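# Place one yellow sponge in each bench tote

## Task

Finish with exactly one yellow sponge inside each of the three totes on the bench, with no sponge sticking out past a tote's rim. Every other yellow sponge must sit on top of the low shelf, where the spares are. The totes and the cartons beneath the bench must not be shifted or rotated. The robot must not tip over or be left leaning. Everything must stay in place on its own, not held there by the robot.

## Robot and tools

ROBOT. TidyBot++: a mobile base 0.54 m long, 0.50 m wide and 0.38 m tall on four driven casters, carrying one seven-joint arm with a two-finger gripper. The shoulder sits 0.12 m ahead of the base centre, 0.68 m above the floor. Cameras: base_camera on the base, and wrist_camera, which looks along the hand. At the start the arm is folded with the hand pointing down; folded, the hand reaches up to 0.08 m beyond the base front and the elbow up to 1.15 m high. A downward-pointing hand reaches about 0.94 m high at most, and only near the base.

FRAMES. Base frame: origin on the floor below the base centre, x forward, y left, z up. hand_pose is in this frame and marks the point between the finger pads; its z axis runs out along the fingers and its y axis is the closing direction. The odometry frame is the base frame where the scene began. base_odometry heading is positive to the left, from -3.142 to 3.142; it counts wheel turns, so slip looks like travel, and it drifts a few cm and degrees over many moves. base_tilt is in degrees, forward and right positive, with about 1 degree of fixed bias.

execute_actions. Arguments: "actions", a list holding one action or none (empty just reports), and "cameras" ("base_camera", "wrist_camera", "all"; omitted or null means all, [] means none). An action may contain:
- "base": exactly one relative move from where the base last reported itself: {"translate_m": d} straight, forward positive, -2 to 2 m; {"strafe_m": d} sideways, left positive, -2 to 2 m; {"rotate_rad": d} in place, counter-clockwise (left) positive, -6.3 to 6.3 rad.
- "joints": one dictionary for the single arm giving absolute targets in radians: joint_1_rad to joint_7_rad, plus gripper_pos (0 fully open to 1 fully closed). Ranges: joint_2_rad ±2.249, joint_4_rad ±2.579, joint_6_rad ±2.099; joints 1, 3, 5, 7 are unlimited but move the short way, so turn past half a revolution in several steps. Done tolerances: ±0.039 for joints 1-4, ±0.056 for joints 5-7, ±0.03 for the gripper. joint_1_rad positive is clockwise seen from above, opposite to rotate_rad.
- "speeds": lower top speeds for this action: translate_m and strafe_m 0.05 to 0.5 m/s, rotate_rad 0.1 to 1.57 rad/s (the maxima are defaults). A base move needing over 8.667 s is refused; no action may exceed 15 s.
Motions start together and may finish separately. A joint or base left out of an action may still be driving toward an earlier target. Bad keys or values reject the whole call with no motion. If a result reports a stop, the remaining move, wait and finish calls in that reply are skipped.

ARM GEOMETRY. With joint_1_rad = 0, joint_3_rad = 3.14, joint_5_rad = 0 the arm moves in the base's x-z plane. Segment angles from vertical (forward positive): upper arm (0.42 m) = joint_2_rad; forearm (0.31 m) = joint_2_rad - joint_4_rad; hand (0.31 m to the hand point) = that minus joint_6_rad. Forward reach from the shoulder is the sum of length x sin(angle), height the sum of length x cos(angle). joint_7_rad at 1.57 with the hand down opens the fingers left-right. Gripper gap is roughly 85 x (1 - gripper_pos) mm; closed fingertips stick out 20 mm beyond the hand point.

wait: {"seconds": 0 to 10}; commands nothing, returns state and images. zoom_image: {"camera", "region": [x0, y0, x1, y1]} in pixels of that camera's latest full image, top-left origin, at most 504 x 504. read_manual: only returns licence texts. finished_scene: {"scene": number}; ends the scene irreversibly and reports success.

RESULT LINES. base_status and joint_status: "done" (for the base, the wheels turned the commanded amount, even if it slipped or was blocked); "off_target" (resting away from target, maybe still pushing); "contact_stop"/"time_out" (target dropped, holding where stopped). "joint command not followed" with a "cause:" line means a self-collision check withheld arm targets (gripper still acts); joints then read "not_followed" and may be retried each action. on_its_own lists uncommanded motion. motor_effort is percent of maximum, peak in brackets, noisy. Gripper at 1 reading "done" means empty; "off_target" means it holds something. "ARM HIT" means the arm struck itself or the base. MOTOR HOT warns from 60 °C; an OVER-TEMPERATURE FAULT makes the arm sink, and affected keys show "limit_stop_at_motor_heat" (resend targets). A torque fault freezes arm and gripper for 10 s; limits are 104.5 N m for joints 1-4 and 51.3 for 5-7 (warnings at 56.7 and 29.4).

ACCURACY. Friction leaves joints slightly off; correct by sending previous command + (wanted - read). The hand often ends 1-2 cm from the intended spot, and hand_pose itself may be off that much, so trust images near surfaces. Loads make the arm sag; when holding something never command the read angle.

AVOID. Nothing checks the arm against the base. Driving while the arm is snagged above about 0.8 m can tip the robot; sideways force on a raised hand can lift wheels; back off to level it. A blocked base shoves hard until it times out. Avoid drops, slams, hard impacts, bumping totes or cartons, and long heavy holds that heat motors. Something may occasionally nudge loose objects.

Each tool is called after "Call:" in YAML: its name, and indented under it one key for each argument.

## Session

Call:
execute_actions:
  actions: []

Scene clock: 0.00 s.
base_odometry: x=+0.000 y=+0.000 heading=+0.000 (m, m, rad; odometry frame)
base_tilt: forward=-0.5 right=-0.2 (deg)
base_status: not commanded
joint_positions: joint_1_rad=+0.039 joint_2_rad=-0.396 joint_3_rad=+3.126 joint_4_rad=-2.532 joint_5_rad=+0.019 joint_6_rad=-0.834 joint_7_rad=+1.564 gripper_pos=+0.000
joint_status: not commanded
motor_effort: joint_1_rad=+1 joint_2_rad=-1 joint_3_rad=+1 joint_4_rad=+17 joint_5_rad=+2 joint_6_rad=+2 joint_7_rad=-1 (%)
hand_pose: x=+0.2747 y=-0.0075 z=+0.5947 quat_wxyz=(+0.011, +0.996, -0.009, +0.085) (m; base frame)
pictures: base_camera, wrist_camera
Images, in order (width x height): base_camera 644x364, wrist_camera 644x476.

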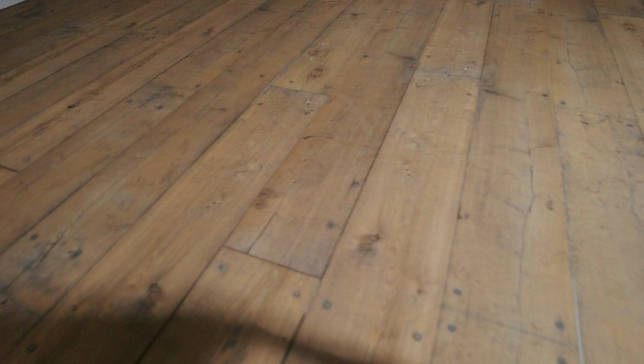

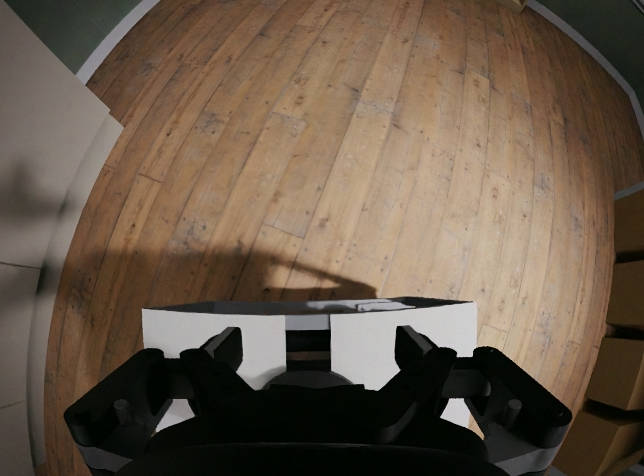

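Call:
execute_actions:
  actions:
    - {"joints":{"joint_1_rad":1.2,"joint_2_rad":-0.4,"joint_4_rad":-1.7,"joint_6_rad":-0.9}}
  cameras: ["wrist_camera"]

Call:
execute_actions:
  actions:
    - {"joints":{"joint_1_rad":-1.2}}
  cameras: ["wrist_camera"]

Scene clock: 5.90 s.
base_odometry: x=+0.000 y=+0.000 heading=+0.000 (m, m, rad; odometry frame)
base_tilt: forward=-0.7 right=-0.2 (deg)
base_status: not commanded
joint_positions: joint_1_rad=+1.183 joint_2_rad=-0.396 joint_3_rad=+3.126 joint_4_rad=-1.709 joint_5_rad=+0.019 joint_6_rad=-0.868 joint_7_rad=+1.564 gripper_pos=+0.000
joint_status: all done
motor_effort: joint_1_rad=+0(1) joint_2_rad=-6(6) joint_3_rad=+0(1) joint_4_rad=+23(23) joint_5_rad=+1(2) joint_6_rad=+8(7) joint_7_rad=-1(1) (%)
hand_pose: x=+0.2728 y=-0.3655 z=+0.9716 quat_wxyz=(+0.264, +0.740, -0.489, +0.379) (m; base frame)
pictures: wrist_camera
Images, in order (width x height): wrist_camera 644x476.

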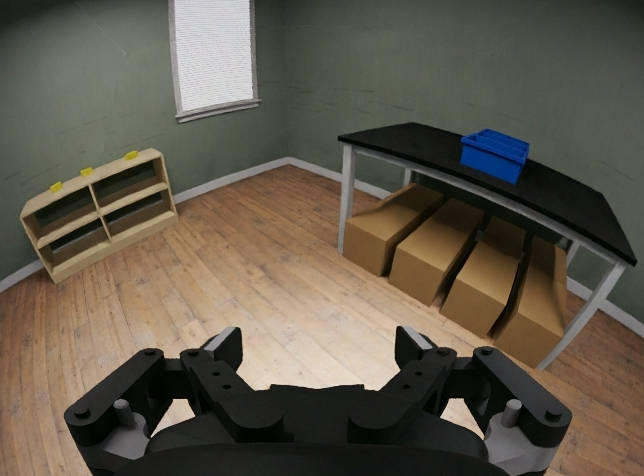

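Scene clock: 9.30 s.
base_odometry: x=+0.000 y=+0.000 heading=+0.000 (m, m, rad; odometry frame)
base_tilt: forward=-0.6 right=-0.2 (deg)
base_status: not commanded
joint_positions: joint_1_rad=-1.183 joint_2_rad=-0.396 joint_3_rad=+3.126 joint_4_rad=-1.709 joint_5_rad=+0.019 joint_6_rad=-0.868 joint_7_rad=+1.564 gripper_pos=+0.000
joint_status: all done
motor_effort: joint_1_rad=+0(1) joint_2_rad=-6(7) joint_3_rad=+1(1) joint_4_rad=+24(23) joint_5_rad=+2(2) joint_6_rad=+8(7) joint_7_rad=-1(1) (%)
hand_pose: x=+0.2653 y=+0.3686 z=+0.9716 quat_wxyz=(-0.251, +0.732, +0.500, +0.387) (m; base frame)
pictures: wrist_camera
Images, in order (width x height): wrist_camera 644x476.

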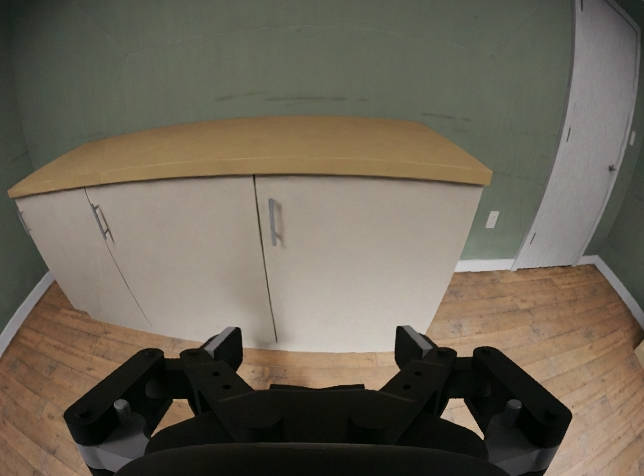

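Call:
execute_actions:
  actions:
    - {"base":{"translate_m":1.0},"joints":{"joint_1_rad":0.5}}

Call:
execute_actions:
  actions:
    - {"joints":{"joint_1_rad":1.7}}
  cameras: ["wrist_camera"]

Scene clock: 17.83 s.
base_odometry: x=+1.000 y=+0.001 heading=+0.001 (m, m, rad; odometry frame)
base_tilt: forward=-0.7 right=-0.1 (deg)
base_status: done
joint_positions: joint_1_rad=+0.482 joint_2_rad=-0.396 joint_3_rad=+3.126 joint_4_rad=-1.708 joint_5_rad=+0.019 joint_6_rad=-0.872 joint_7_rad=+1.564 gripper_pos=+0.000
joint_status: all done
motor_effort: joint_1_rad=+0(2) joint_2_rad=-5(10) joint_3_rad=+0(3) joint_4_rad=+23(24) joint_5_rad=+2(2) joint_6_rad=+7(7) joint_7_rad=-1(1) (%)
hand_pose: x=+0.4719 y=-0.1798 z=+0.9712 quat_wxyz=(+0.117, +0.864, -0.205, +0.446) (m; base frame)
pictures: base_camera, wrist_camera
Images, in order (width x height): base_camera 644x364, wrist_camera 644x476.

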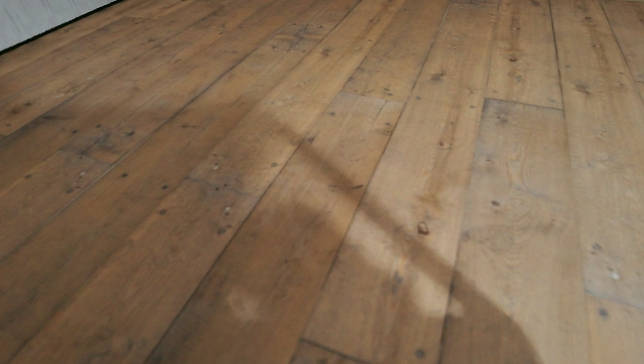

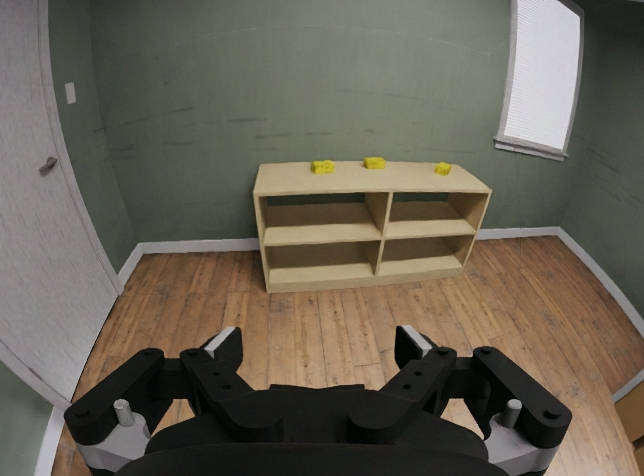

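Scene clock: 20.30 s.
base_odometry: x=+1.000 y=+0.001 heading=+0.001 (m, m, rad; odometry frame)
base_tilt: forward=-0.6 right=-0.1 (deg)
base_status: not commanded
joint_positions: joint_1_rad=+1.683 joint_2_rad=-0.396 joint_3_rad=+3.126 joint_4_rad=-1.708 joint_5_rad=+0.019 joint_6_rad=-0.872 joint_7_rad=+1.564 gripper_pos=+0.000
joint_status: all done
motor_effort: joint_1_rad=+0(1) joint_2_rad=-6(7) joint_3_rad=+1(1) joint_4_rad=+24(24) joint_5_rad=+2(1) joint_6_rad=+7(8) joint_7_rad=-1(1) (%)
hand_pose: x=+0.0790 y=-0.3940 z=+0.9712 quat_wxyz=(+0.348, +0.597, -0.657, +0.302) (m; base frame)
pictures: wrist_camera
Images, in order (width x height): wrist_camera 644x476.

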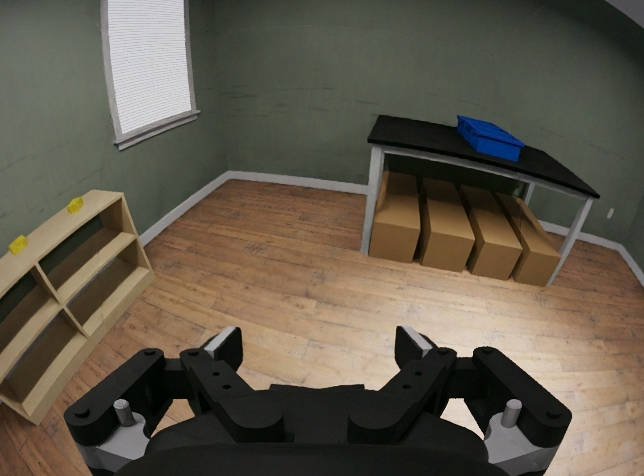

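Call:
execute_actions:
  actions:
    - {"base":{"rotate_rad":-0.42},"joints":{"joint_1_rad":0.0}}

Call:
execute_actions:
  actions:
    - {"base":{"translate_m":0.6},"joints":{"joint_2_rad":-0.1,"joint_4_rad":-1.5,"joint_6_rad":-1.2}}

Scene clock: 27.77 s.
base_odometry: x=+1.000 y=+0.001 heading=-0.418 (m, m, rad; odometry frame)
base_tilt: forward=-0.6 right=-0.1 (deg)
base_status: done
joint_positions: joint_1_rad=+0.017 joint_2_rad=-0.396 joint_3_rad=+3.126 joint_4_rad=-1.708 joint_5_rad=+0.019 joint_6_rad=-0.872 joint_7_rad=+1.564 gripper_pos=+0.000
joint_status: all done
motor_effort: joint_1_rad=+1(0) joint_2_rad=-6(7) joint_3_rad=+1(2) joint_4_rad=+24(24) joint_5_rad=+2(2) joint_6_rad=+8(7) joint_7_rad=-1(1) (%)
hand_pose: x=+0.5150 y=-0.0026 z=+0.9712 quat_wxyz=(+0.011, +0.888, -0.001, +0.461) (m; base frame)
pictures: base_camera, wrist_camera
Images, in order (width x height): base_camera 644x364, wrist_camera 644x476.

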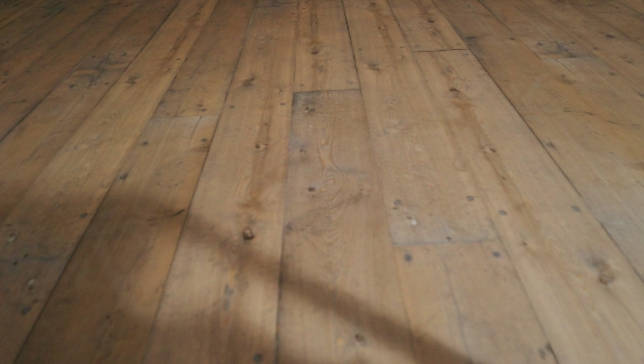

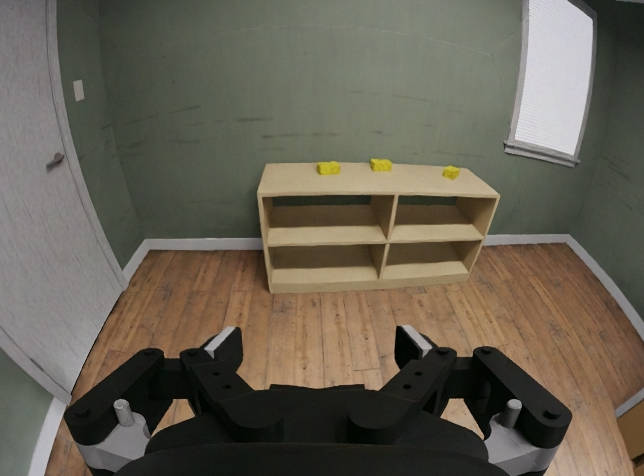

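Scene clock: 30.33 s.
base_odometry: x=+1.548 y=-0.243 heading=-0.419 (m, m, rad; odometry frame)
base_tilt: forward=-0.6 right=-0.3 (deg)
base_status: done
joint_positions: joint_1_rad=+0.017 joint_2_rad=-0.112 joint_3_rad=+3.126 joint_4_rad=-1.511 joint_5_rad=+0.019 joint_6_rad=-1.171 joint_7_rad=+1.564 gripper_pos=+0.000
joint_status: all done
motor_effort: joint_1_rad=+0(0) joint_2_rad=-15(19) joint_3_rad=+0(2) joint_4_rad=+22(24) joint_5_rad=+1(1) joint_6_rad=+6(9) joint_7_rad=-1(1) (%)
hand_pose: x=+0.5498 y=-0.0045 z=+0.8921 quat_wxyz=(+0.010, +0.959, -0.003, +0.282) (m; base frame)
pictures: base_camera, wrist_camera
Images, in order (width x height): base_camera 644x364, wrist_camera 644x476.

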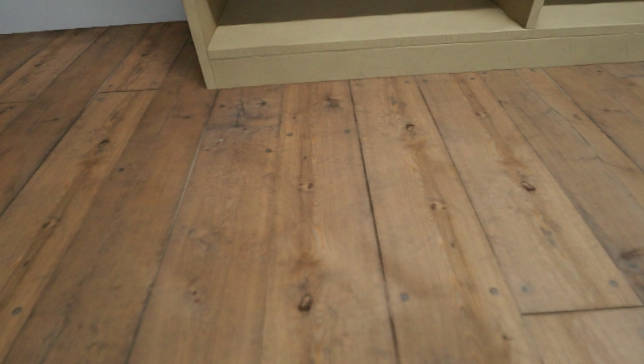

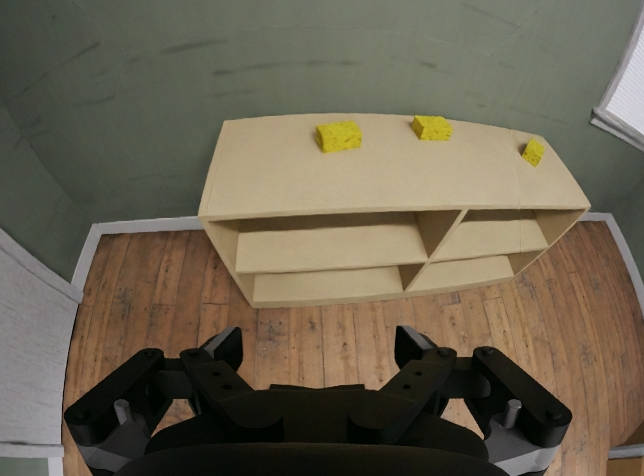

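Call:
execute_actions:
  actions:
    - {"joints":{"joint_1_rad":0,"joint_2_rad":0.47,"joint_4_rad":-1.07,"joint_6_rad":-1.6},"base":{"translate_m":0.3}}

Scene clock: 38.00 s.
base_odometry: x=+1.822 y=-0.366 heading=-0.420 (m, m, rad; odometry frame)
base_tilt: forward=-0.6 right=-0.1 (deg)
base_status: done
joint_positions: joint_1_rad=+0.017 joint_2_rad=+0.468 joint_3_rad=+3.126 joint_4_rad=-1.082 joint_5_rad=+0.019 joint_6_rad=-1.568 joint_7_rad=+1.564 gripper_pos=+0.000
joint_status: all done
motor_effort: joint_1_rad=+0(0) joint_2_rad=-33(37) joint_3_rad=+0(1) joint_4_rad=+19(22) joint_5_rad=+1(2) joint_6_rad=+1(5) joint_7_rad=-1(1) (%)
hand_pose: x=+0.6302 y=-0.0068 z=+0.7526 quat_wxyz=(+0.006, +1.000, -0.005, +0.011) (m; base frame)
pictures: base_camera, wrist_camera
Images, in order (width x height): base_camera 644x364, wrist_camera 644x476.

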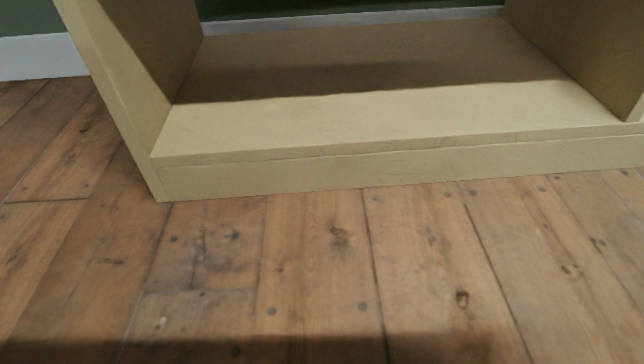

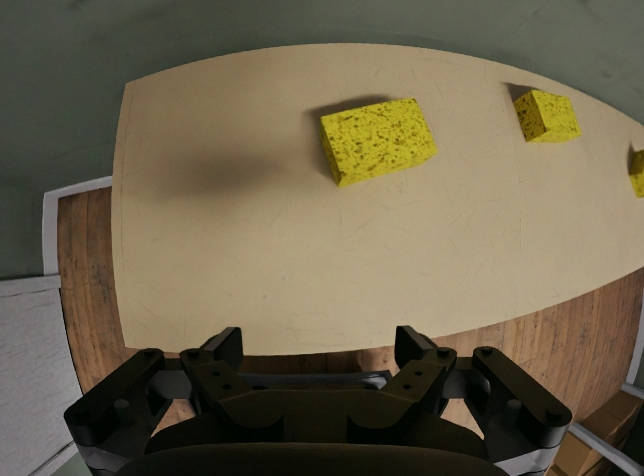

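Call:
execute_actions:
  actions:
    - {"base":{"strafe_m":-0.066}}
  cameras: []

Call:
execute_actions:
  actions:
    - {"base":{"translate_m":0.17}}
  cameras: ["wrist_camera"]

Call:
execute_actions:
  actions:
    - {"joints":{"joint_7_rad":0.25}}
  cameras: ["wrist_camera"]

Scene clock: 46.20 s.
base_odometry: x=+1.796 y=-0.426 heading=-0.419 (m, m, rad; odometry frame)
base_tilt: forward=-0.6 right=-0.2 (deg)
base_status: done
joint_positions: joint_1_rad=+0.010 joint_2_rad=+0.468 joint_3_rad=+3.127 joint_4_rad=-1.081 joint_5_rad=+0.019 joint_6_rad=-1.570 joint_7_rad=+1.564 gripper_pos=+0.000
joint_status: not commanded
motor_effort: joint_1_rad=+1(3) joint_2_rad=-33(34) joint_3_rad=+0(2) joint_4_rad=+18(19) joint_5_rad=+2(2) joint_6_rad=+1(1) joint_7_rad=-1(1) (%)
hand_pose: x=+0.6300 y=-0.0036 z=+0.7528 quat_wxyz=(+0.006, +1.000, -0.002, +0.011) (m; base frame)
pictures: none
No camera images: the call's "cameras" was empty. Leave "cameras" out to get every camera's image.

Scene clock: 47.73 s.
base_odometry: x=+1.951 y=-0.496 heading=-0.420 (m, m, rad; odometry frame)
base_tilt: forward=-0.6 right=-0.2 (deg)
base_status: done
joint_positions: joint_1_rad=+0.010 joint_2_rad=+0.469 joint_3_rad=+3.127 joint_4_rad=-1.079 joint_5_rad=+0.019 joint_6_rad=-1.573 joint_7_rad=+1.564 gripper_pos=+0.000
joint_status: not commanded
motor_effort: joint_1_rad=+1(2) joint_2_rad=-34(37) joint_3_rad=+0(1) joint_4_rad=+19(21) joint_5_rad=+2(2) joint_6_rad=+1(1) joint_7_rad=-1(1) (%)
hand_pose: x=+0.6297 y=-0.0036 z=+0.7530 quat_wxyz=(+0.006, +1.000, -0.002, +0.010) (m; base frame)
pictures: wrist_camera
Images, in order (width x height): wrist_camera 644x476.

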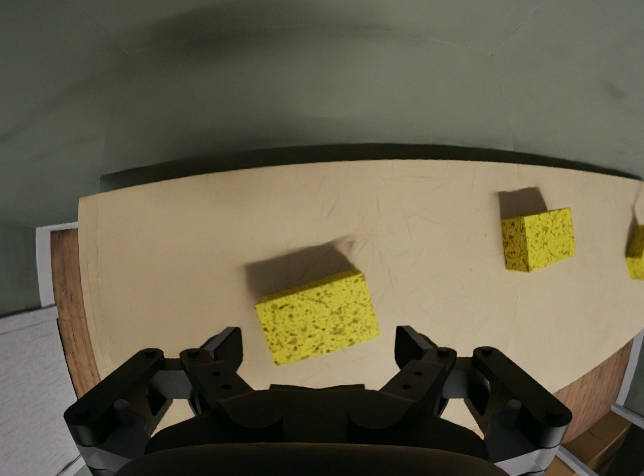

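Scene clock: 49.30 s.
base_odometry: x=+1.951 y=-0.496 heading=-0.420 (m, m, rad; odometry frame)
base_tilt: forward=-0.6 right=-0.2 (deg)
base_status: not commanded
joint_positions: joint_1_rad=+0.010 joint_2_rad=+0.469 joint_3_rad=+3.127 joint_4_rad=-1.079 joint_5_rad=+0.019 joint_6_rad=-1.573 joint_7_rad=+0.271 gripper_pos=+0.000
joint_status: all done
motor_effort: joint_1_rad=+0(1) joint_2_rad=-33(34) joint_3_rad=+0(1) joint_4_rad=+20(19) joint_5_rad=+1(2) joint_6_rad=+1(1) joint_7_rad=-1(2) (%)
hand_pose: x=+0.6297 y=-0.0036 z=+0.7530 quat_wxyz=(-0.001, +0.797, -0.604, +0.012) (m; base frame)
pictures: wrist_camera
Images, in order (width x height): wrist_camera 644x476.

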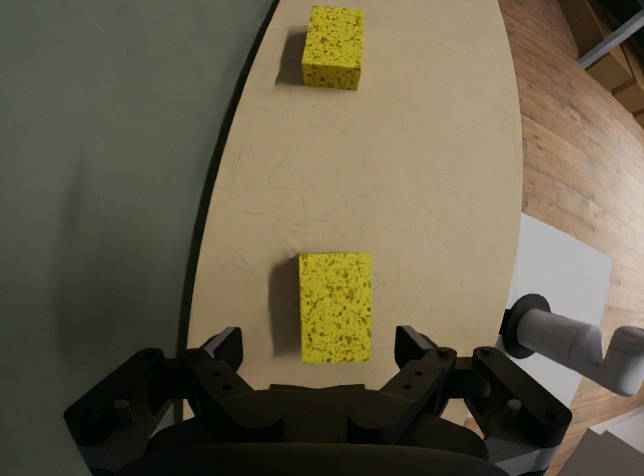

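Call:
execute_actions:
  actions:
    - {"base":{"translate_m":-0.012},"joints":{"joint_2_rad":0.516,"joint_4_rad":-1.268,"joint_6_rad":-1.39}}
  cameras: ["wrist_camera"]

Scene clock: 53.63 s.
base_odometry: x=+1.940 y=-0.491 heading=-0.420 (m, m, rad; odometry frame)
base_tilt: forward=-0.7 right=-0.2 (deg)
base_status: done
joint_positions: joint_1_rad=+0.010 joint_2_rad=+0.504 joint_3_rad=+3.127 joint_4_rad=-1.263 joint_5_rad=+0.019 joint_6_rad=-1.419 joint_7_rad=+0.271 gripper_pos=+0.000
joint_status: all done
motor_effort: joint_1_rad=+0(2) joint_2_rad=-33(37) joint_3_rad=+0(2) joint_4_rad=+19(19) joint_5_rad=+2(2) joint_6_rad=+0(2) joint_7_rad=-1(1) (%)
hand_pose: x=+0.6166 y=-0.0032 z=+0.6782 quat_wxyz=(+0.018, +0.798, -0.603, -0.014) (m; base frame)
pictures: wrist_camera
Images, in order (width x height): wrist_camera 644x476.

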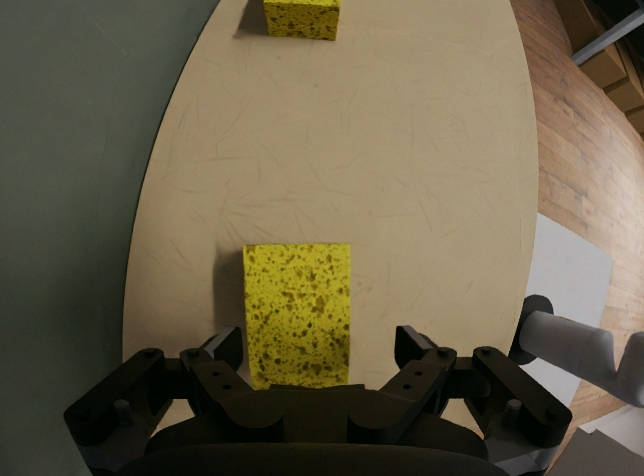

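Call:
execute_actions:
  actions:
    - {"base":{"translate_m":0.015}}
  cameras: ["wrist_camera"]

Call:
execute_actions:
  actions:
    - {"joints":{"joint_2_rad":0.545,"joint_4_rad":-1.31,"joint_6_rad":-1.33}}
  cameras: ["wrist_camera"]

Scene clock: 58.57 s.
base_odometry: x=+1.954 y=-0.497 heading=-0.420 (m, m, rad; odometry frame)
base_tilt: forward=-0.5 right=-0.2 (deg)
base_status: done
joint_positions: joint_1_rad=+0.010 joint_2_rad=+0.508 joint_3_rad=+3.127 joint_4_rad=-1.263 joint_5_rad=+0.019 joint_6_rad=-1.418 joint_7_rad=+0.271 gripper_pos=+0.000
joint_status: not commanded
motor_effort: joint_1_rad=+0(1) joint_2_rad=-33(37) joint_3_rad=+0(1) joint_4_rad=+18(18) joint_5_rad=+2(1) joint_6_rad=+0(1) joint_7_rad=-1(1) (%)
hand_pose: x=+0.6170 y=-0.0032 z=+0.6763 quat_wxyz=(+0.019, +0.798, -0.603, -0.015) (m; base frame)
pictures: wrist_camera
Images, in order (width x height): wrist_camera 644x476.

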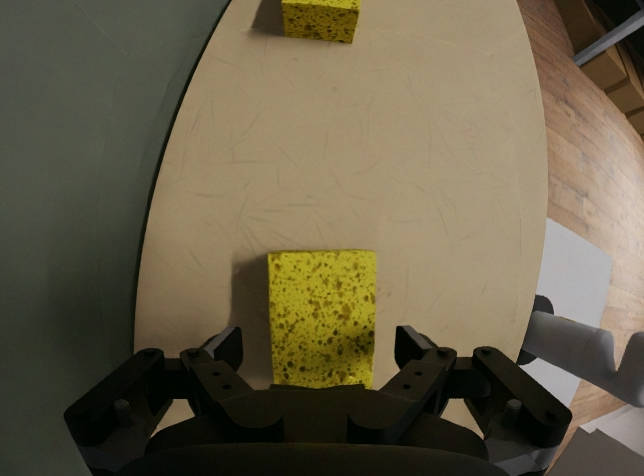

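Scene clock: 59.37 s.
base_odometry: x=+1.954 y=-0.497 heading=-0.420 (m, m, rad; odometry frame)
base_tilt: forward=-0.7 right=-0.1 (deg)
base_status: not commanded
joint_positions: joint_1_rad=+0.010 joint_2_rad=+0.528 joint_3_rad=+3.127 joint_4_rad=-1.302 joint_5_rad=+0.019 joint_6_rad=-1.359 joint_7_rad=+0.271 gripper_pos=+0.000
joint_status: all done
motor_effort: joint_1_rad=+0(0) joint_2_rad=-34(35) joint_3_rad=+0(0) joint_4_rad=+18(19) joint_5_rad=+1(2) joint_6_rad=+0(1) joint_7_rad=-1(1) (%)
hand_pose: x=+0.6202 y=-0.0030 z=+0.6541 quat_wxyz=(+0.019, +0.798, -0.602, -0.015) (m; base frame)
pictures: wrist_camera
Images, in order (width x height): wrist_camera 644x476.

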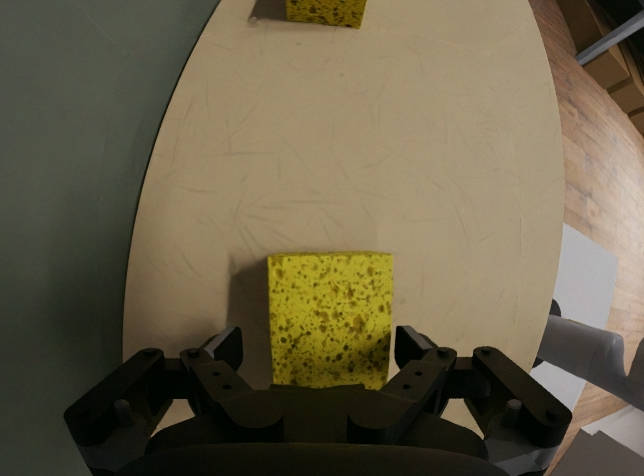

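Call:
execute_actions:
  actions:
    - {"joints":{"joint_2_rad":0.56,"joint_4_rad":-1.335,"joint_6_rad":-1.3}}
  cameras: ["wrist_camera"]

Call:
execute_actions:
  actions:
    - {"joints":{"gripper_pos":1}}
  cameras: ["wrist_camera"]

Scene clock: 66.67 s.
base_odometry: x=+1.954 y=-0.497 heading=-0.420 (m, m, rad; odometry frame)
base_tilt: forward=-0.6 right=-0.2 (deg)
base_status: not commanded
joint_positions: joint_1_rad=+0.010 joint_2_rad=+0.539 joint_3_rad=+3.127 joint_4_rad=-1.326 joint_5_rad=+0.019 joint_6_rad=-1.330 joint_7_rad=+0.271 gripper_pos=+0.000
joint_status: all done
motor_effort: joint_1_rad=+1(0) joint_2_rad=-34(35) joint_3_rad=+0(0) joint_4_rad=+18(18) joint_5_rad=+2(2) joint_6_rad=-1(1) joint_7_rad=-1(1) (%)
hand_pose: x=+0.6192 y=-0.0029 z=+0.6411 quat_wxyz=(+0.021, +0.798, -0.602, -0.018) (m; base frame)
pictures: wrist_camera
Images, in order (width x height): wrist_camera 644x476.

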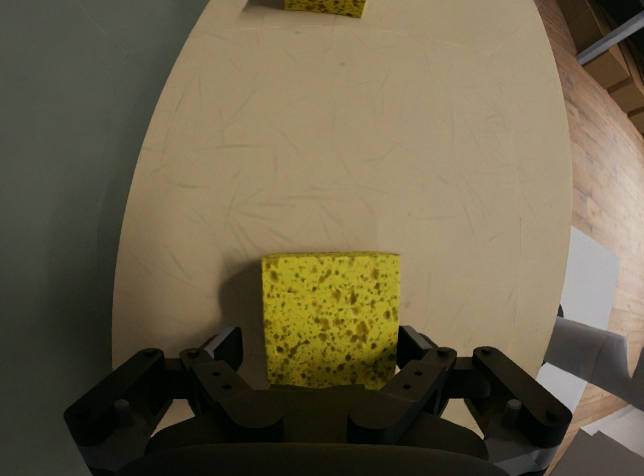

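Scene clock: 67.77 s.
base_odometry: x=+1.954 y=-0.497 heading=-0.420 (m, m, rad; odometry frame)
base_tilt: forward=-0.6 right=-0.2 (deg)
base_status: not commanded
joint_positions: joint_1_rad=+0.010 joint_2_rad=+0.537 joint_3_rad=+3.127 joint_4_rad=-1.324 joint_5_rad=+0.019 joint_6_rad=-1.329 joint_7_rad=+0.271 gripper_pos=+0.393
joint_status: gripper_pos off_target (ended at +0.393, target +1.000)
motor_effort: joint_1_rad=+0(1) joint_2_rad=-29(34) joint_3_rad=-1(0) joint_4_rad=+14(17) joint_5_rad=+2(2) joint_6_rad=+0(3) joint_7_rad=-1(1) (%)
hand_pose: x=+0.6203 y=-0.0029 z=+0.6428 quat_wxyz=(+0.019, +0.798, -0.602, -0.016) (m; base frame)
pictures: wrist_camera
Images, in order (width x height): wrist_camera 644x476.

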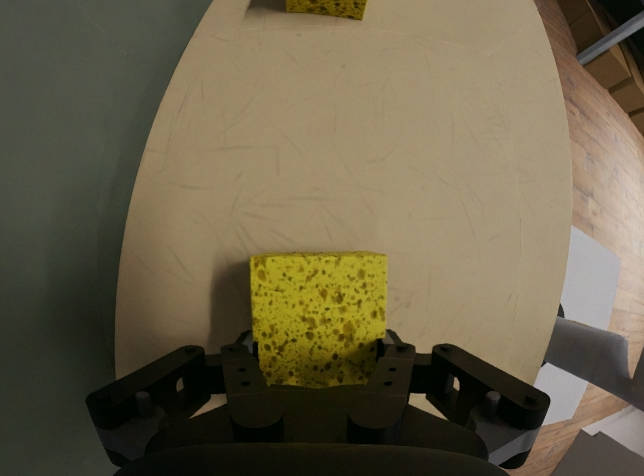

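Call:
execute_actions:
  actions:
    - {"joints":{"joint_2_rad":0.3,"joint_4_rad":-1.2,"joint_6_rad":-1.5}}
  cameras: []

Call:
execute_actions:
  actions:
    - {"base":{"translate_m":-1.3},"joints":{"joint_2_rad":-0.3,"joint_4_rad":-1.5,"joint_6_rad":-1.0,"joint_7_rad":1.57}}
  cameras: []

Call:
execute_actions:
  actions:
    - {"base":{"rotate_rad":-1.57}}

Scene clock: 73.87 s.
base_odometry: x=+1.954 y=-0.497 heading=-0.420 (m, m, rad; odometry frame)
base_tilt: forward=-0.6 right=-0.2 (deg)
base_status: not commanded
joint_positions: joint_1_rad=+0.010 joint_2_rad=+0.297 joint_3_rad=+3.127 joint_4_rad=-1.202 joint_5_rad=+0.019 joint_6_rad=-1.471 joint_7_rad=+0.271 gripper_pos=+0.393
joint_status: all done
motor_effort: joint_1_rad=+0(0) joint_2_rad=-28(38) joint_3_rad=+0(0) joint_4_rad=+20(21) joint_5_rad=+2(2) joint_6_rad=+2(3) joint_7_rad=-1(1) (%)
hand_pose: x=+0.6085 y=-0.0032 z=+0.8003 quat_wxyz=(-0.046, +0.794, -0.601, +0.073) (m; base frame)
pictures: none
No camera images: the call's "cameras" was empty. Leave "cameras" out to get every camera's image.

Scene clock: 77.90 s.
base_odometry: x=+0.766 y=+0.033 heading=-0.420 (m, m, rad; odometry frame)
base_tilt: forward=-0.6 right=-0.3 (deg)
base_status: done
joint_positions: joint_1_rad=+0.009 joint_2_rad=-0.294 joint_3_rad=+3.127 joint_4_rad=-1.490 joint_5_rad=+0.019 joint_6_rad=-1.030 joint_7_rad=+1.530 gripper_pos=+0.393
joint_status: all done
motor_effort: joint_1_rad=+1(2) joint_2_rad=-10(31) joint_3_rad=+1(2) joint_4_rad=+23(23) joint_5_rad=+2(2) joint_6_rad=+7(8) joint_7_rad=-1(1) (%)
hand_pose: x=+0.5364 y=-0.0002 z=+1.0100 quat_wxyz=(+0.001, +0.897, -0.014, +0.442) (m; base frame)
pictures: none
No camera images: the call's "cameras" was empty. Leave "cameras" out to get every camera's image.

Scene clock: 80.23 s.
base_odometry: x=+0.766 y=+0.033 heading=-1.989 (m, m, rad; odometry frame)
base_tilt: forward=-0.6 right=-0.3 (deg)
base_status: done
joint_positions: joint_1_rad=+0.009 joint_2_rad=-0.294 joint_3_rad=+3.129 joint_4_rad=-1.490 joint_5_rad=+0.019 joint_6_rad=-1.029 joint_7_rad=+1.530 gripper_pos=+0.393
joint_status: not commanded
motor_effort: joint_1_rad=+1(2) joint_2_rad=-9(12) joint_3_rad=+0(3) joint_4_rad=+24(23) joint_5_rad=+1(2) joint_6_rad=+6(8) joint_7_rad=-1(1) (%)
hand_pose: x=+0.5366 y=-0.0013 z=+1.0101 quat_wxyz=(+0.002, +0.897, -0.015, +0.442) (m; base frame)
pictures: base_camera, wrist_camera
Images, in order (width x height): base_camera 644x364, wrist_camera 644x476.

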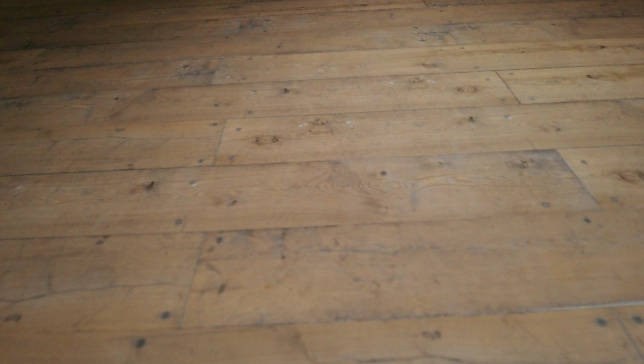

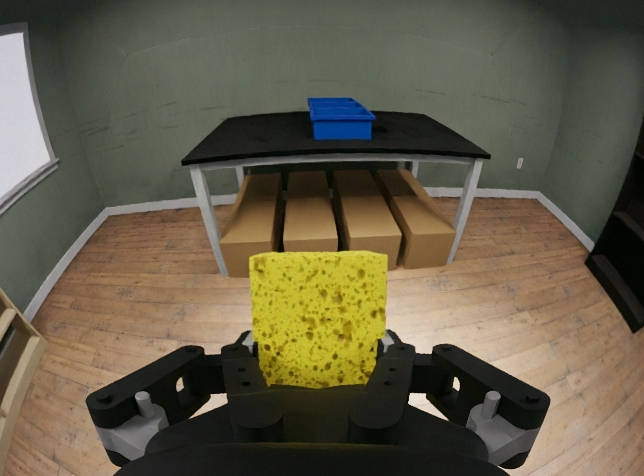

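Call:
execute_actions:
  actions:
    - {"base":{"translate_m":0.7},"joints":{"joint_2_rad":-0.1,"joint_4_rad":-1.0,"joint_6_rad":-1.3}}

Scene clock: 87.13 s.
base_odometry: x=+0.481 y=-0.607 heading=-1.990 (m, m, rad; odometry frame)
base_tilt: forward=-0.7 right=-0.3 (deg)
base_status: done
joint_positions: joint_1_rad=+0.009 joint_2_rad=-0.109 joint_3_rad=+3.129 joint_4_rad=-1.012 joint_5_rad=+0.019 joint_6_rad=-1.271 joint_7_rad=+1.530 gripper_pos=+0.393
joint_status: all done
motor_effort: joint_1_rad=+1(1) joint_2_rad=-15(16) joint_3_rad=+0(2) joint_4_rad=+21(24) joint_5_rad=+2(2) joint_6_rad=+7(9) joint_7_rad=-1(1) (%)
hand_pose: x=+0.5762 y=-0.0021 z=+1.1185 quat_wxyz=(+0.000, +0.885, -0.018, +0.466) (m; base frame)
pictures: base_camera, wrist_camera
Images, in order (width x height): base_camera 644x364, wrist_camera 644x476.

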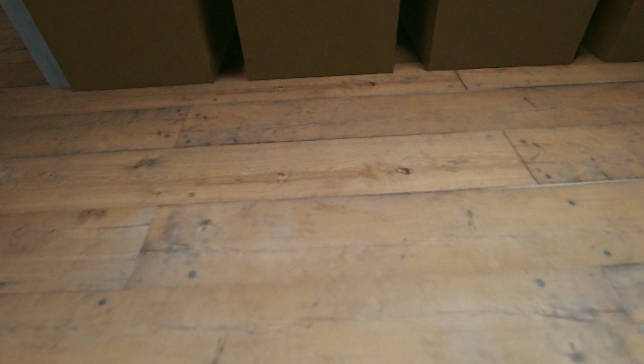

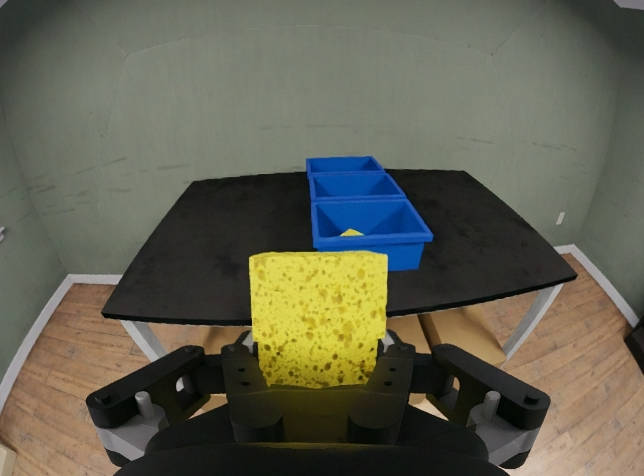

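Call:
execute_actions:
  actions:
    - {"base":{"strafe_m":1.05}}
  cameras: []

Call:
execute_actions:
  actions:
    - {"base":{"translate_m":1.2},"joints":{"joint_1_rad":1.2}}

Scene clock: 97.37 s.
base_odometry: x=+1.440 y=-1.035 heading=-1.990 (m, m, rad; odometry frame)
base_tilt: forward=-0.6 right=-0.2 (deg)
base_status: done
joint_positions: joint_1_rad=+0.009 joint_2_rad=-0.109 joint_3_rad=+3.129 joint_4_rad=-1.011 joint_5_rad=+0.019 joint_6_rad=-1.272 joint_7_rad=+1.530 gripper_pos=+0.393
joint_status: not commanded
motor_effort: joint_1_rad=+1(2) joint_2_rad=-13(15) joint_3_rad=+1(3) joint_4_rad=+20(21) joint_5_rad=+2(0) joint_6_rad=+7(7) joint_7_rad=-1(1) (%)
hand_pose: x=+0.5761 y=-0.0020 z=+1.1186 quat_wxyz=(+0.000, +0.885, -0.018, +0.465) (m; base frame)
pictures: none
No camera images: the call's "cameras" was empty. Leave "cameras" out to get every camera's image.

Scene clock: 101.13 s.
base_odometry: x=+0.952 y=-2.132 heading=-1.990 (m, m, rad; odometry frame)
base_tilt: forward=-0.6 right=-0.1 (deg)
base_status: done
joint_positions: joint_1_rad=+1.184 joint_2_rad=-0.108 joint_3_rad=+3.129 joint_4_rad=-1.009 joint_5_rad=+0.019 joint_6_rad=-1.273 joint_7_rad=+1.530 gripper_pos=+0.393
joint_status: all done
motor_effort: joint_1_rad=+0(1) joint_2_rad=-14(16) joint_3_rad=+0(2) joint_4_rad=+20(22) joint_5_rad=+1(3) joint_6_rad=+8(8) joint_7_rad=-1(1) (%)
hand_pose: x=+0.2935 y=-0.4226 z=+1.1186 quat_wxyz=(+0.258, +0.727, -0.505, +0.387) (m; base frame)
pictures: base_camera, wrist_camera
Images, in order (width x height): base_camera 644x364, wrist_camera 644x476.

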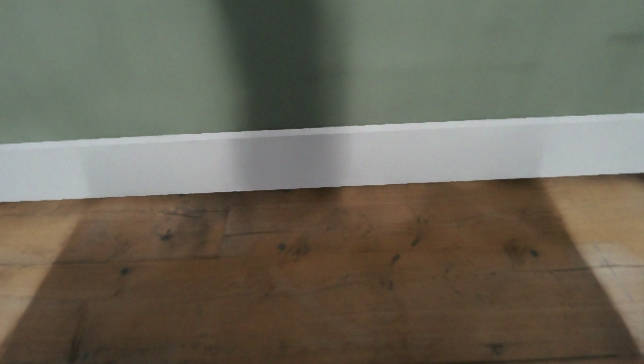

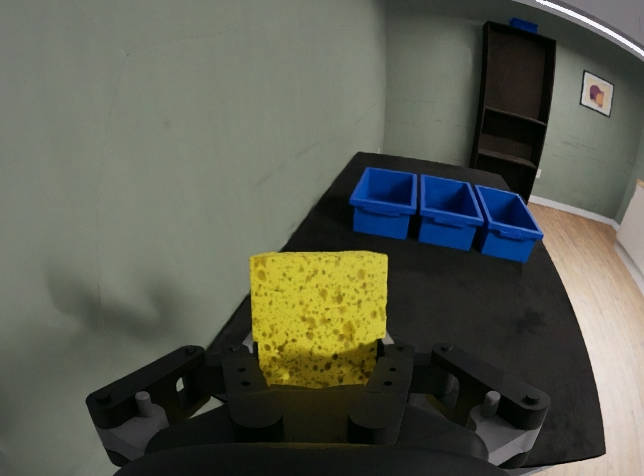

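Call:
execute_actions:
  actions:
    - {"base":{"translate_m":-0.4},"joints":{"joint_1_rad":0}}
  cameras: []

Call:
execute_actions:
  actions:
    - {"base":{"rotate_rad":-1.55},"joints":{"joint_6_rad":-1.6}}

Scene clock: 106.37 s.
base_odometry: x=+1.116 y=-1.766 heading=-1.990 (m, m, rad; odometry frame)
base_tilt: forward=-0.6 right=-0.2 (deg)
base_status: done
joint_positions: joint_1_rad=+0.016 joint_2_rad=-0.105 joint_3_rad=+3.129 joint_4_rad=-1.006 joint_5_rad=+0.019 joint_6_rad=-1.276 joint_7_rad=+1.530 gripper_pos=+0.393
joint_status: all done
motor_effort: joint_1_rad=+0(2) joint_2_rad=-13(18) joint_3_rad=+0(3) joint_4_rad=+20(22) joint_5_rad=+1(3) joint_6_rad=+8(9) joint_7_rad=-1(1) (%)
hand_pose: x=+0.5768 y=-0.0058 z=+1.1180 quat_wxyz=(+0.002, +0.886, -0.021, +0.464) (m; base frame)
pictures: none
No camera images: the call's "cameras" was empty. Leave "cameras" out to get every camera's image.

Scene clock: 108.63 s.
base_odometry: x=+1.115 y=-1.766 heading=+2.745 (m, m, rad; odometry frame)
base_tilt: forward=-0.7 right=-0.2 (deg)
base_status: done
joint_positions: joint_1_rad=+0.013 joint_2_rad=-0.105 joint_3_rad=+3.130 joint_4_rad=-1.006 joint_5_rad=+0.019 joint_6_rad=-1.590 joint_7_rad=+1.530 gripper_pos=+0.393
joint_status: all done
motor_effort: joint_1_rad=+1(2) joint_2_rad=-12(15) joint_3_rad=+0(3) joint_4_rad=+19(21) joint_5_rad=+2(2) joint_6_rad=+6(7) joint_7_rad=-1(1) (%)
hand_pose: x=+0.5095 y=-0.0046 z=+1.0480 quat_wxyz=(+0.003, +0.947, -0.023, +0.320) (m; base frame)
pictures: base_camera, wrist_camera
Images, in order (width x height): base_camera 644x364, wrist_camera 644x476.

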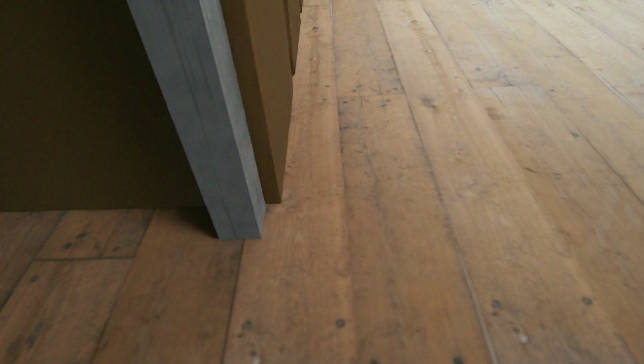

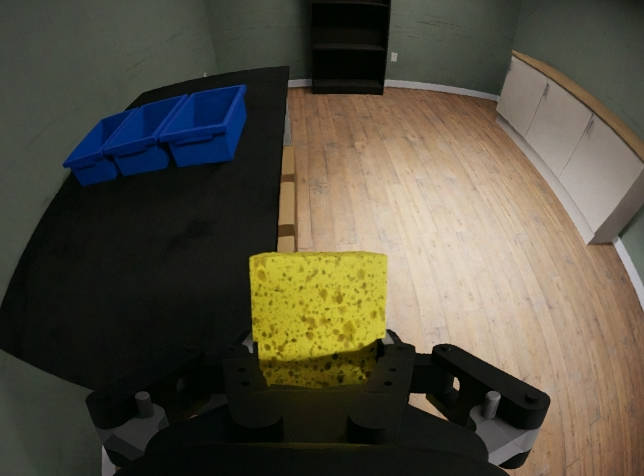

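Call:
execute_actions:
  actions:
    - {"base":{"strafe_m":-0.36}}
  cameras: []

Call:
execute_actions:
  actions:
    - {"base":{"translate_m":1.13}}
  cameras: []

Call:
execute_actions:
  actions:
    - {"base":{"rotate_rad":1.57},"joints":{"joint_2_rad":0.05,"joint_4_rad":-0.9,"joint_6_rad":-1.7}}

Scene clock: 118.50 s.
base_odometry: x=+1.255 y=-1.434 heading=+2.744 (m, m, rad; odometry frame)
base_tilt: forward=-0.6 right=-0.2 (deg)
base_status: done
joint_positions: joint_1_rad=+0.012 joint_2_rad=-0.105 joint_3_rad=+3.129 joint_4_rad=-1.006 joint_5_rad=+0.019 joint_6_rad=-1.590 joint_7_rad=+1.530 gripper_pos=+0.393
joint_status: not commanded
motor_effort: joint_1_rad=+0(2) joint_2_rad=-12(15) joint_3_rad=+0(3) joint_4_rad=+19(20) joint_5_rad=+2(2) joint_6_rad=+7(6) joint_7_rad=-1(1) (%)
hand_pose: x=+0.5095 y=-0.0043 z=+1.0480 quat_wxyz=(+0.003, +0.947, -0.022, +0.320) (m; base frame)
pictures: none
No camera images: the call's "cameras" was empty. Leave "cameras" out to get every camera's image.

Scene clock: 122.03 s.
base_odometry: x=+0.214 y=-0.995 heading=+2.743 (m, m, rad; odometry frame)
base_tilt: forward=-0.6 right=-0.1 (deg)
base_status: done
joint_positions: joint_1_rad=+0.012 joint_2_rad=-0.103 joint_3_rad=+3.129 joint_4_rad=-1.005 joint_5_rad=+0.019 joint_6_rad=-1.590 joint_7_rad=+1.530 gripper_pos=+0.393
joint_status: not commanded
motor_effort: joint_1_rad=+0(0) joint_2_rad=-13(17) joint_3_rad=+1(1) joint_4_rad=+20(19) joint_5_rad=+1(3) joint_6_rad=+6(6) joint_7_rad=-1(1) (%)
hand_pose: x=+0.5104 y=-0.0043 z=+1.0474 quat_wxyz=(+0.003, +0.947, -0.022, +0.319) (m; base frame)
pictures: none
No camera images: the call's "cameras" was empty. Leave "cameras" out to get every camera's image.

Scene clock: 124.37 s.
base_odometry: x=+0.214 y=-0.995 heading=-1.971 (m, m, rad; odometry frame)
base_tilt: forward=-0.6 right=-0.2 (deg)
base_status: done
joint_positions: joint_1_rad=+0.005 joint_2_rad=+0.055 joint_3_rad=+3.126 joint_4_rad=-0.914 joint_5_rad=+0.019 joint_6_rad=-1.669 joint_7_rad=+1.530 gripper_pos=+0.393
joint_status: all done
motor_effort: joint_1_rad=+0(2) joint_2_rad=-18(23) joint_3_rad=+0(3) joint_4_rad=+19(19) joint_5_rad=+2(2) joint_6_rad=+5(7) joint_7_rad=-1(1) (%)
hand_pose: x=+0.5512 y=-0.0002 z=+1.0075 quat_wxyz=(+0.002, +0.968, -0.018, +0.250) (m; base frame)
pictures: base_camera, wrist_camera
Images, in order (width x height): base_camera 644x364, wrist_camera 644x476.

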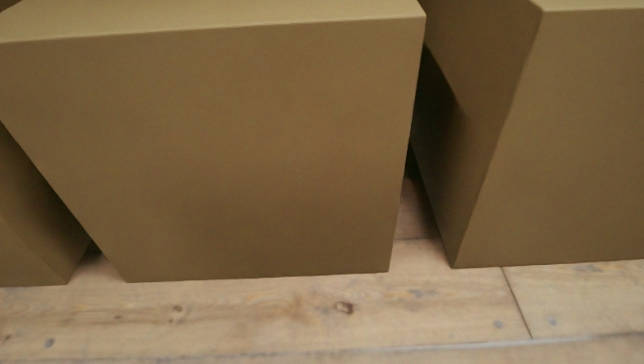

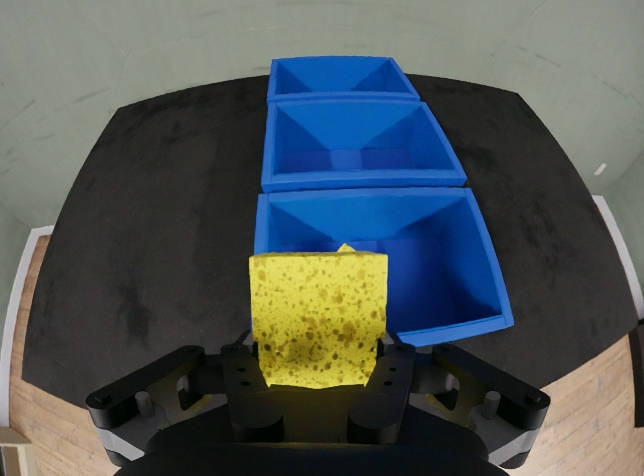

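Call:
execute_actions:
  actions:
    - {"base":{"strafe_m":-0.06},"joints":{"joint_2_rad":0.2,"joint_4_rad":-0.554,"joint_6_rad":-1.55}}
  cameras: []

Call:
execute_actions:
  actions:
    - {"base":{"translate_m":0.13},"joints":{"joint_2_rad":0.35}}

Scene clock: 130.57 s.
base_odometry: x=+0.158 y=-0.972 heading=-1.970 (m, m, rad; odometry frame)
base_tilt: forward=-0.7 right=-0.2 (deg)
base_status: done
joint_positions: joint_1_rad=+0.004 joint_2_rad=+0.179 joint_3_rad=+3.126 joint_4_rad=-0.566 joint_5_rad=+0.019 joint_6_rad=-1.580 joint_7_rad=+1.530 gripper_pos=+0.393
joint_status: all done
motor_effort: joint_1_rad=+0(3) joint_2_rad=-22(22) joint_3_rad=+0(3) joint_4_rad=+17(20) joint_5_rad=+2(3) joint_6_rad=+7(7) joint_7_rad=-1(1) (%)
hand_pose: x=+0.6337 y=-0.0001 z=+1.1140 quat_wxyz=(-0.003, +0.918, -0.018, +0.397) (m; base frame)
pictures: none
No camera images: the call's "cameras" was empty. Leave "cameras" out to get every camera's image.

Scene clock: 132.10 s.
base_odometry: x=+0.107 y=-1.092 heading=-1.970 (m, m, rad; odometry frame)
base_tilt: forward=-0.6 right=-0.3 (deg)
base_status: done
joint_positions: joint_1_rad=+0.004 joint_2_rad=+0.361 joint_3_rad=+3.126 joint_4_rad=-0.561 joint_5_rad=+0.019 joint_6_rad=-1.578 joint_7_rad=+1.530 gripper_pos=+0.393
joint_status: all done
motor_effort: joint_1_rad=+0(1) joint_2_rad=-29(37) joint_3_rad=+0(1) joint_4_rad=+19(22) joint_5_rad=+1(2) joint_6_rad=+6(8) joint_7_rad=-1(1) (%)
hand_pose: x=+0.7043 y=-0.0004 z=+1.0158 quat_wxyz=(-0.001, +0.949, -0.018, +0.315) (m; base frame)
pictures: base_camera, wrist_camera
Images, in order (width x height): base_camera 644x364, wrist_camera 644x476.

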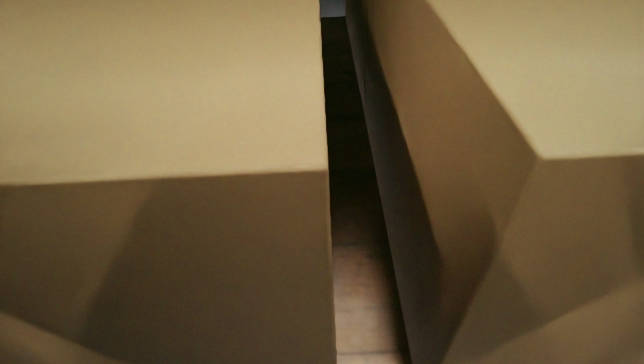

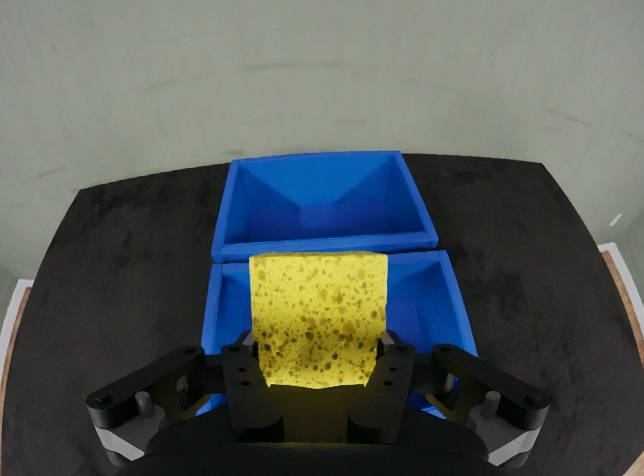

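Call:
execute_actions:
  actions:
    - {"joints":{"joint_2_rad":0.43,"joint_6_rad":-1.75}}
  cameras: ["wrist_camera"]

Scene clock: 135.80 s.
base_odometry: x=+0.107 y=-1.092 heading=-1.970 (m, m, rad; odometry frame)
base_tilt: forward=-0.6 right=-0.3 (deg)
base_status: not commanded
joint_positions: joint_1_rad=+0.004 joint_2_rad=+0.419 joint_3_rad=+3.126 joint_4_rad=-0.558 joint_5_rad=+0.019 joint_6_rad=-1.728 joint_7_rad=+1.530 gripper_pos=+0.393
joint_status: all done
motor_effort: joint_1_rad=+0(0) joint_2_rad=-32(33) joint_3_rad=+0(0) joint_4_rad=+19(20) joint_5_rad=+2(1) joint_6_rad=+5(6) joint_7_rad=-1(1) (%)
hand_pose: x=+0.6823 y=-0.0007 z=+0.9597 quat_wxyz=(+0.000, +0.976, -0.019, +0.216) (m; base frame)
pictures: wrist_camera
Images, in order (width x height): wrist_camera 644x476.

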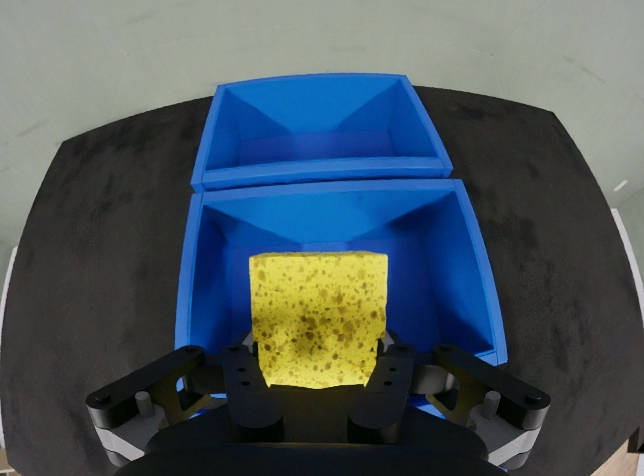

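Call:
execute_actions:
  actions:
    - {"joints":{"joint_2_rad":0.49,"joint_4_rad":-0.52,"joint_6_rad":-1.72}}
  cameras: ["wrist_camera"]

Call:
execute_actions:
  actions:
    - {"joints":{"gripper_pos":0.1}}
  cameras: ["wrist_camera"]

Scene clock: 141.50 s.
base_odometry: x=+0.107 y=-1.092 heading=-1.970 (m, m, rad; odometry frame)
base_tilt: forward=-0.6 right=-0.2 (deg)
base_status: not commanded
joint_positions: joint_1_rad=+0.004 joint_2_rad=+0.476 joint_3_rad=+3.126 joint_4_rad=-0.528 joint_5_rad=+0.019 joint_6_rad=-1.728 joint_7_rad=+1.530 gripper_pos=+0.393
joint_status: all done
motor_effort: joint_1_rad=+1(0) joint_2_rad=-33(34) joint_3_rad=+0(0) joint_4_rad=+19(20) joint_5_rad=+2(2) joint_6_rad=+4(4) joint_7_rad=-1(1) (%)
hand_pose: x=+0.7008 y=-0.0008 z=+0.9391 quat_wxyz=(+0.000, +0.979, -0.019, +0.203) (m; base frame)
pictures: wrist_camera
Images, in order (width x height): wrist_camera 644x476.

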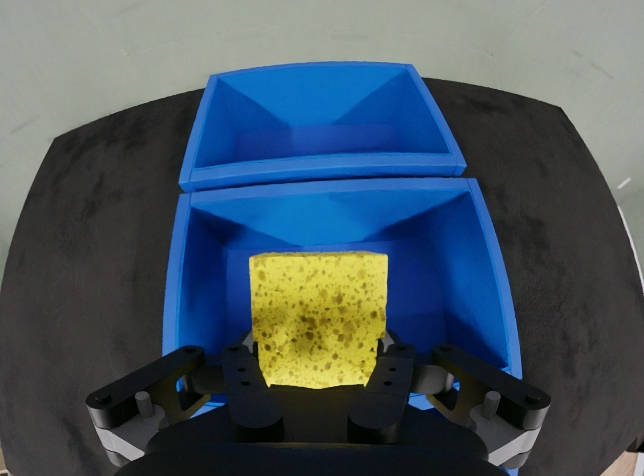

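Scene clock: 142.53 s.
base_odometry: x=+0.107 y=-1.092 heading=-1.970 (m, m, rad; odometry frame)
base_tilt: forward=-0.6 right=-0.2 (deg)
base_status: not commanded
joint_positions: joint_1_rad=+0.004 joint_2_rad=+0.476 joint_3_rad=+3.126 joint_4_rad=-0.528 joint_5_rad=+0.019 joint_6_rad=-1.728 joint_7_rad=+1.530 gripper_pos=+0.100
joint_status: all done
motor_effort: joint_1_rad=+0(1) joint_2_rad=-33(33) joint_3_rad=+0(0) joint_4_rad=+18(19) joint_5_rad=+2(2) joint_6_rad=+4(4) joint_7_rad=-1(1) (%)
hand_pose: x=+0.7008 y=-0.0008 z=+0.9391 quat_wxyz=(+0.000, +0.979, -0.019, +0.203) (m; base frame)
pictures: wrist_camera
Images, in order (width x height): wrist_camera 644x476.

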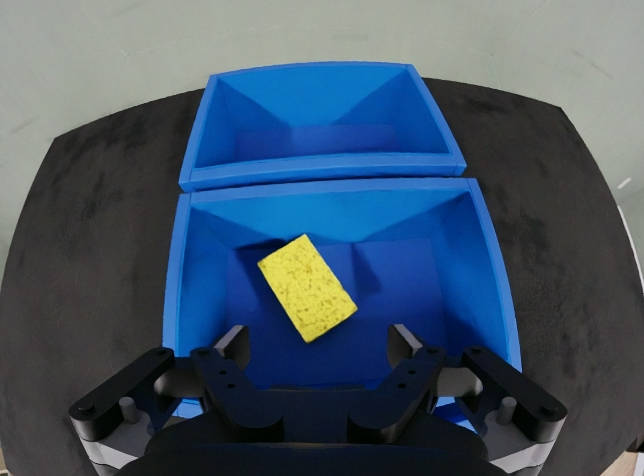

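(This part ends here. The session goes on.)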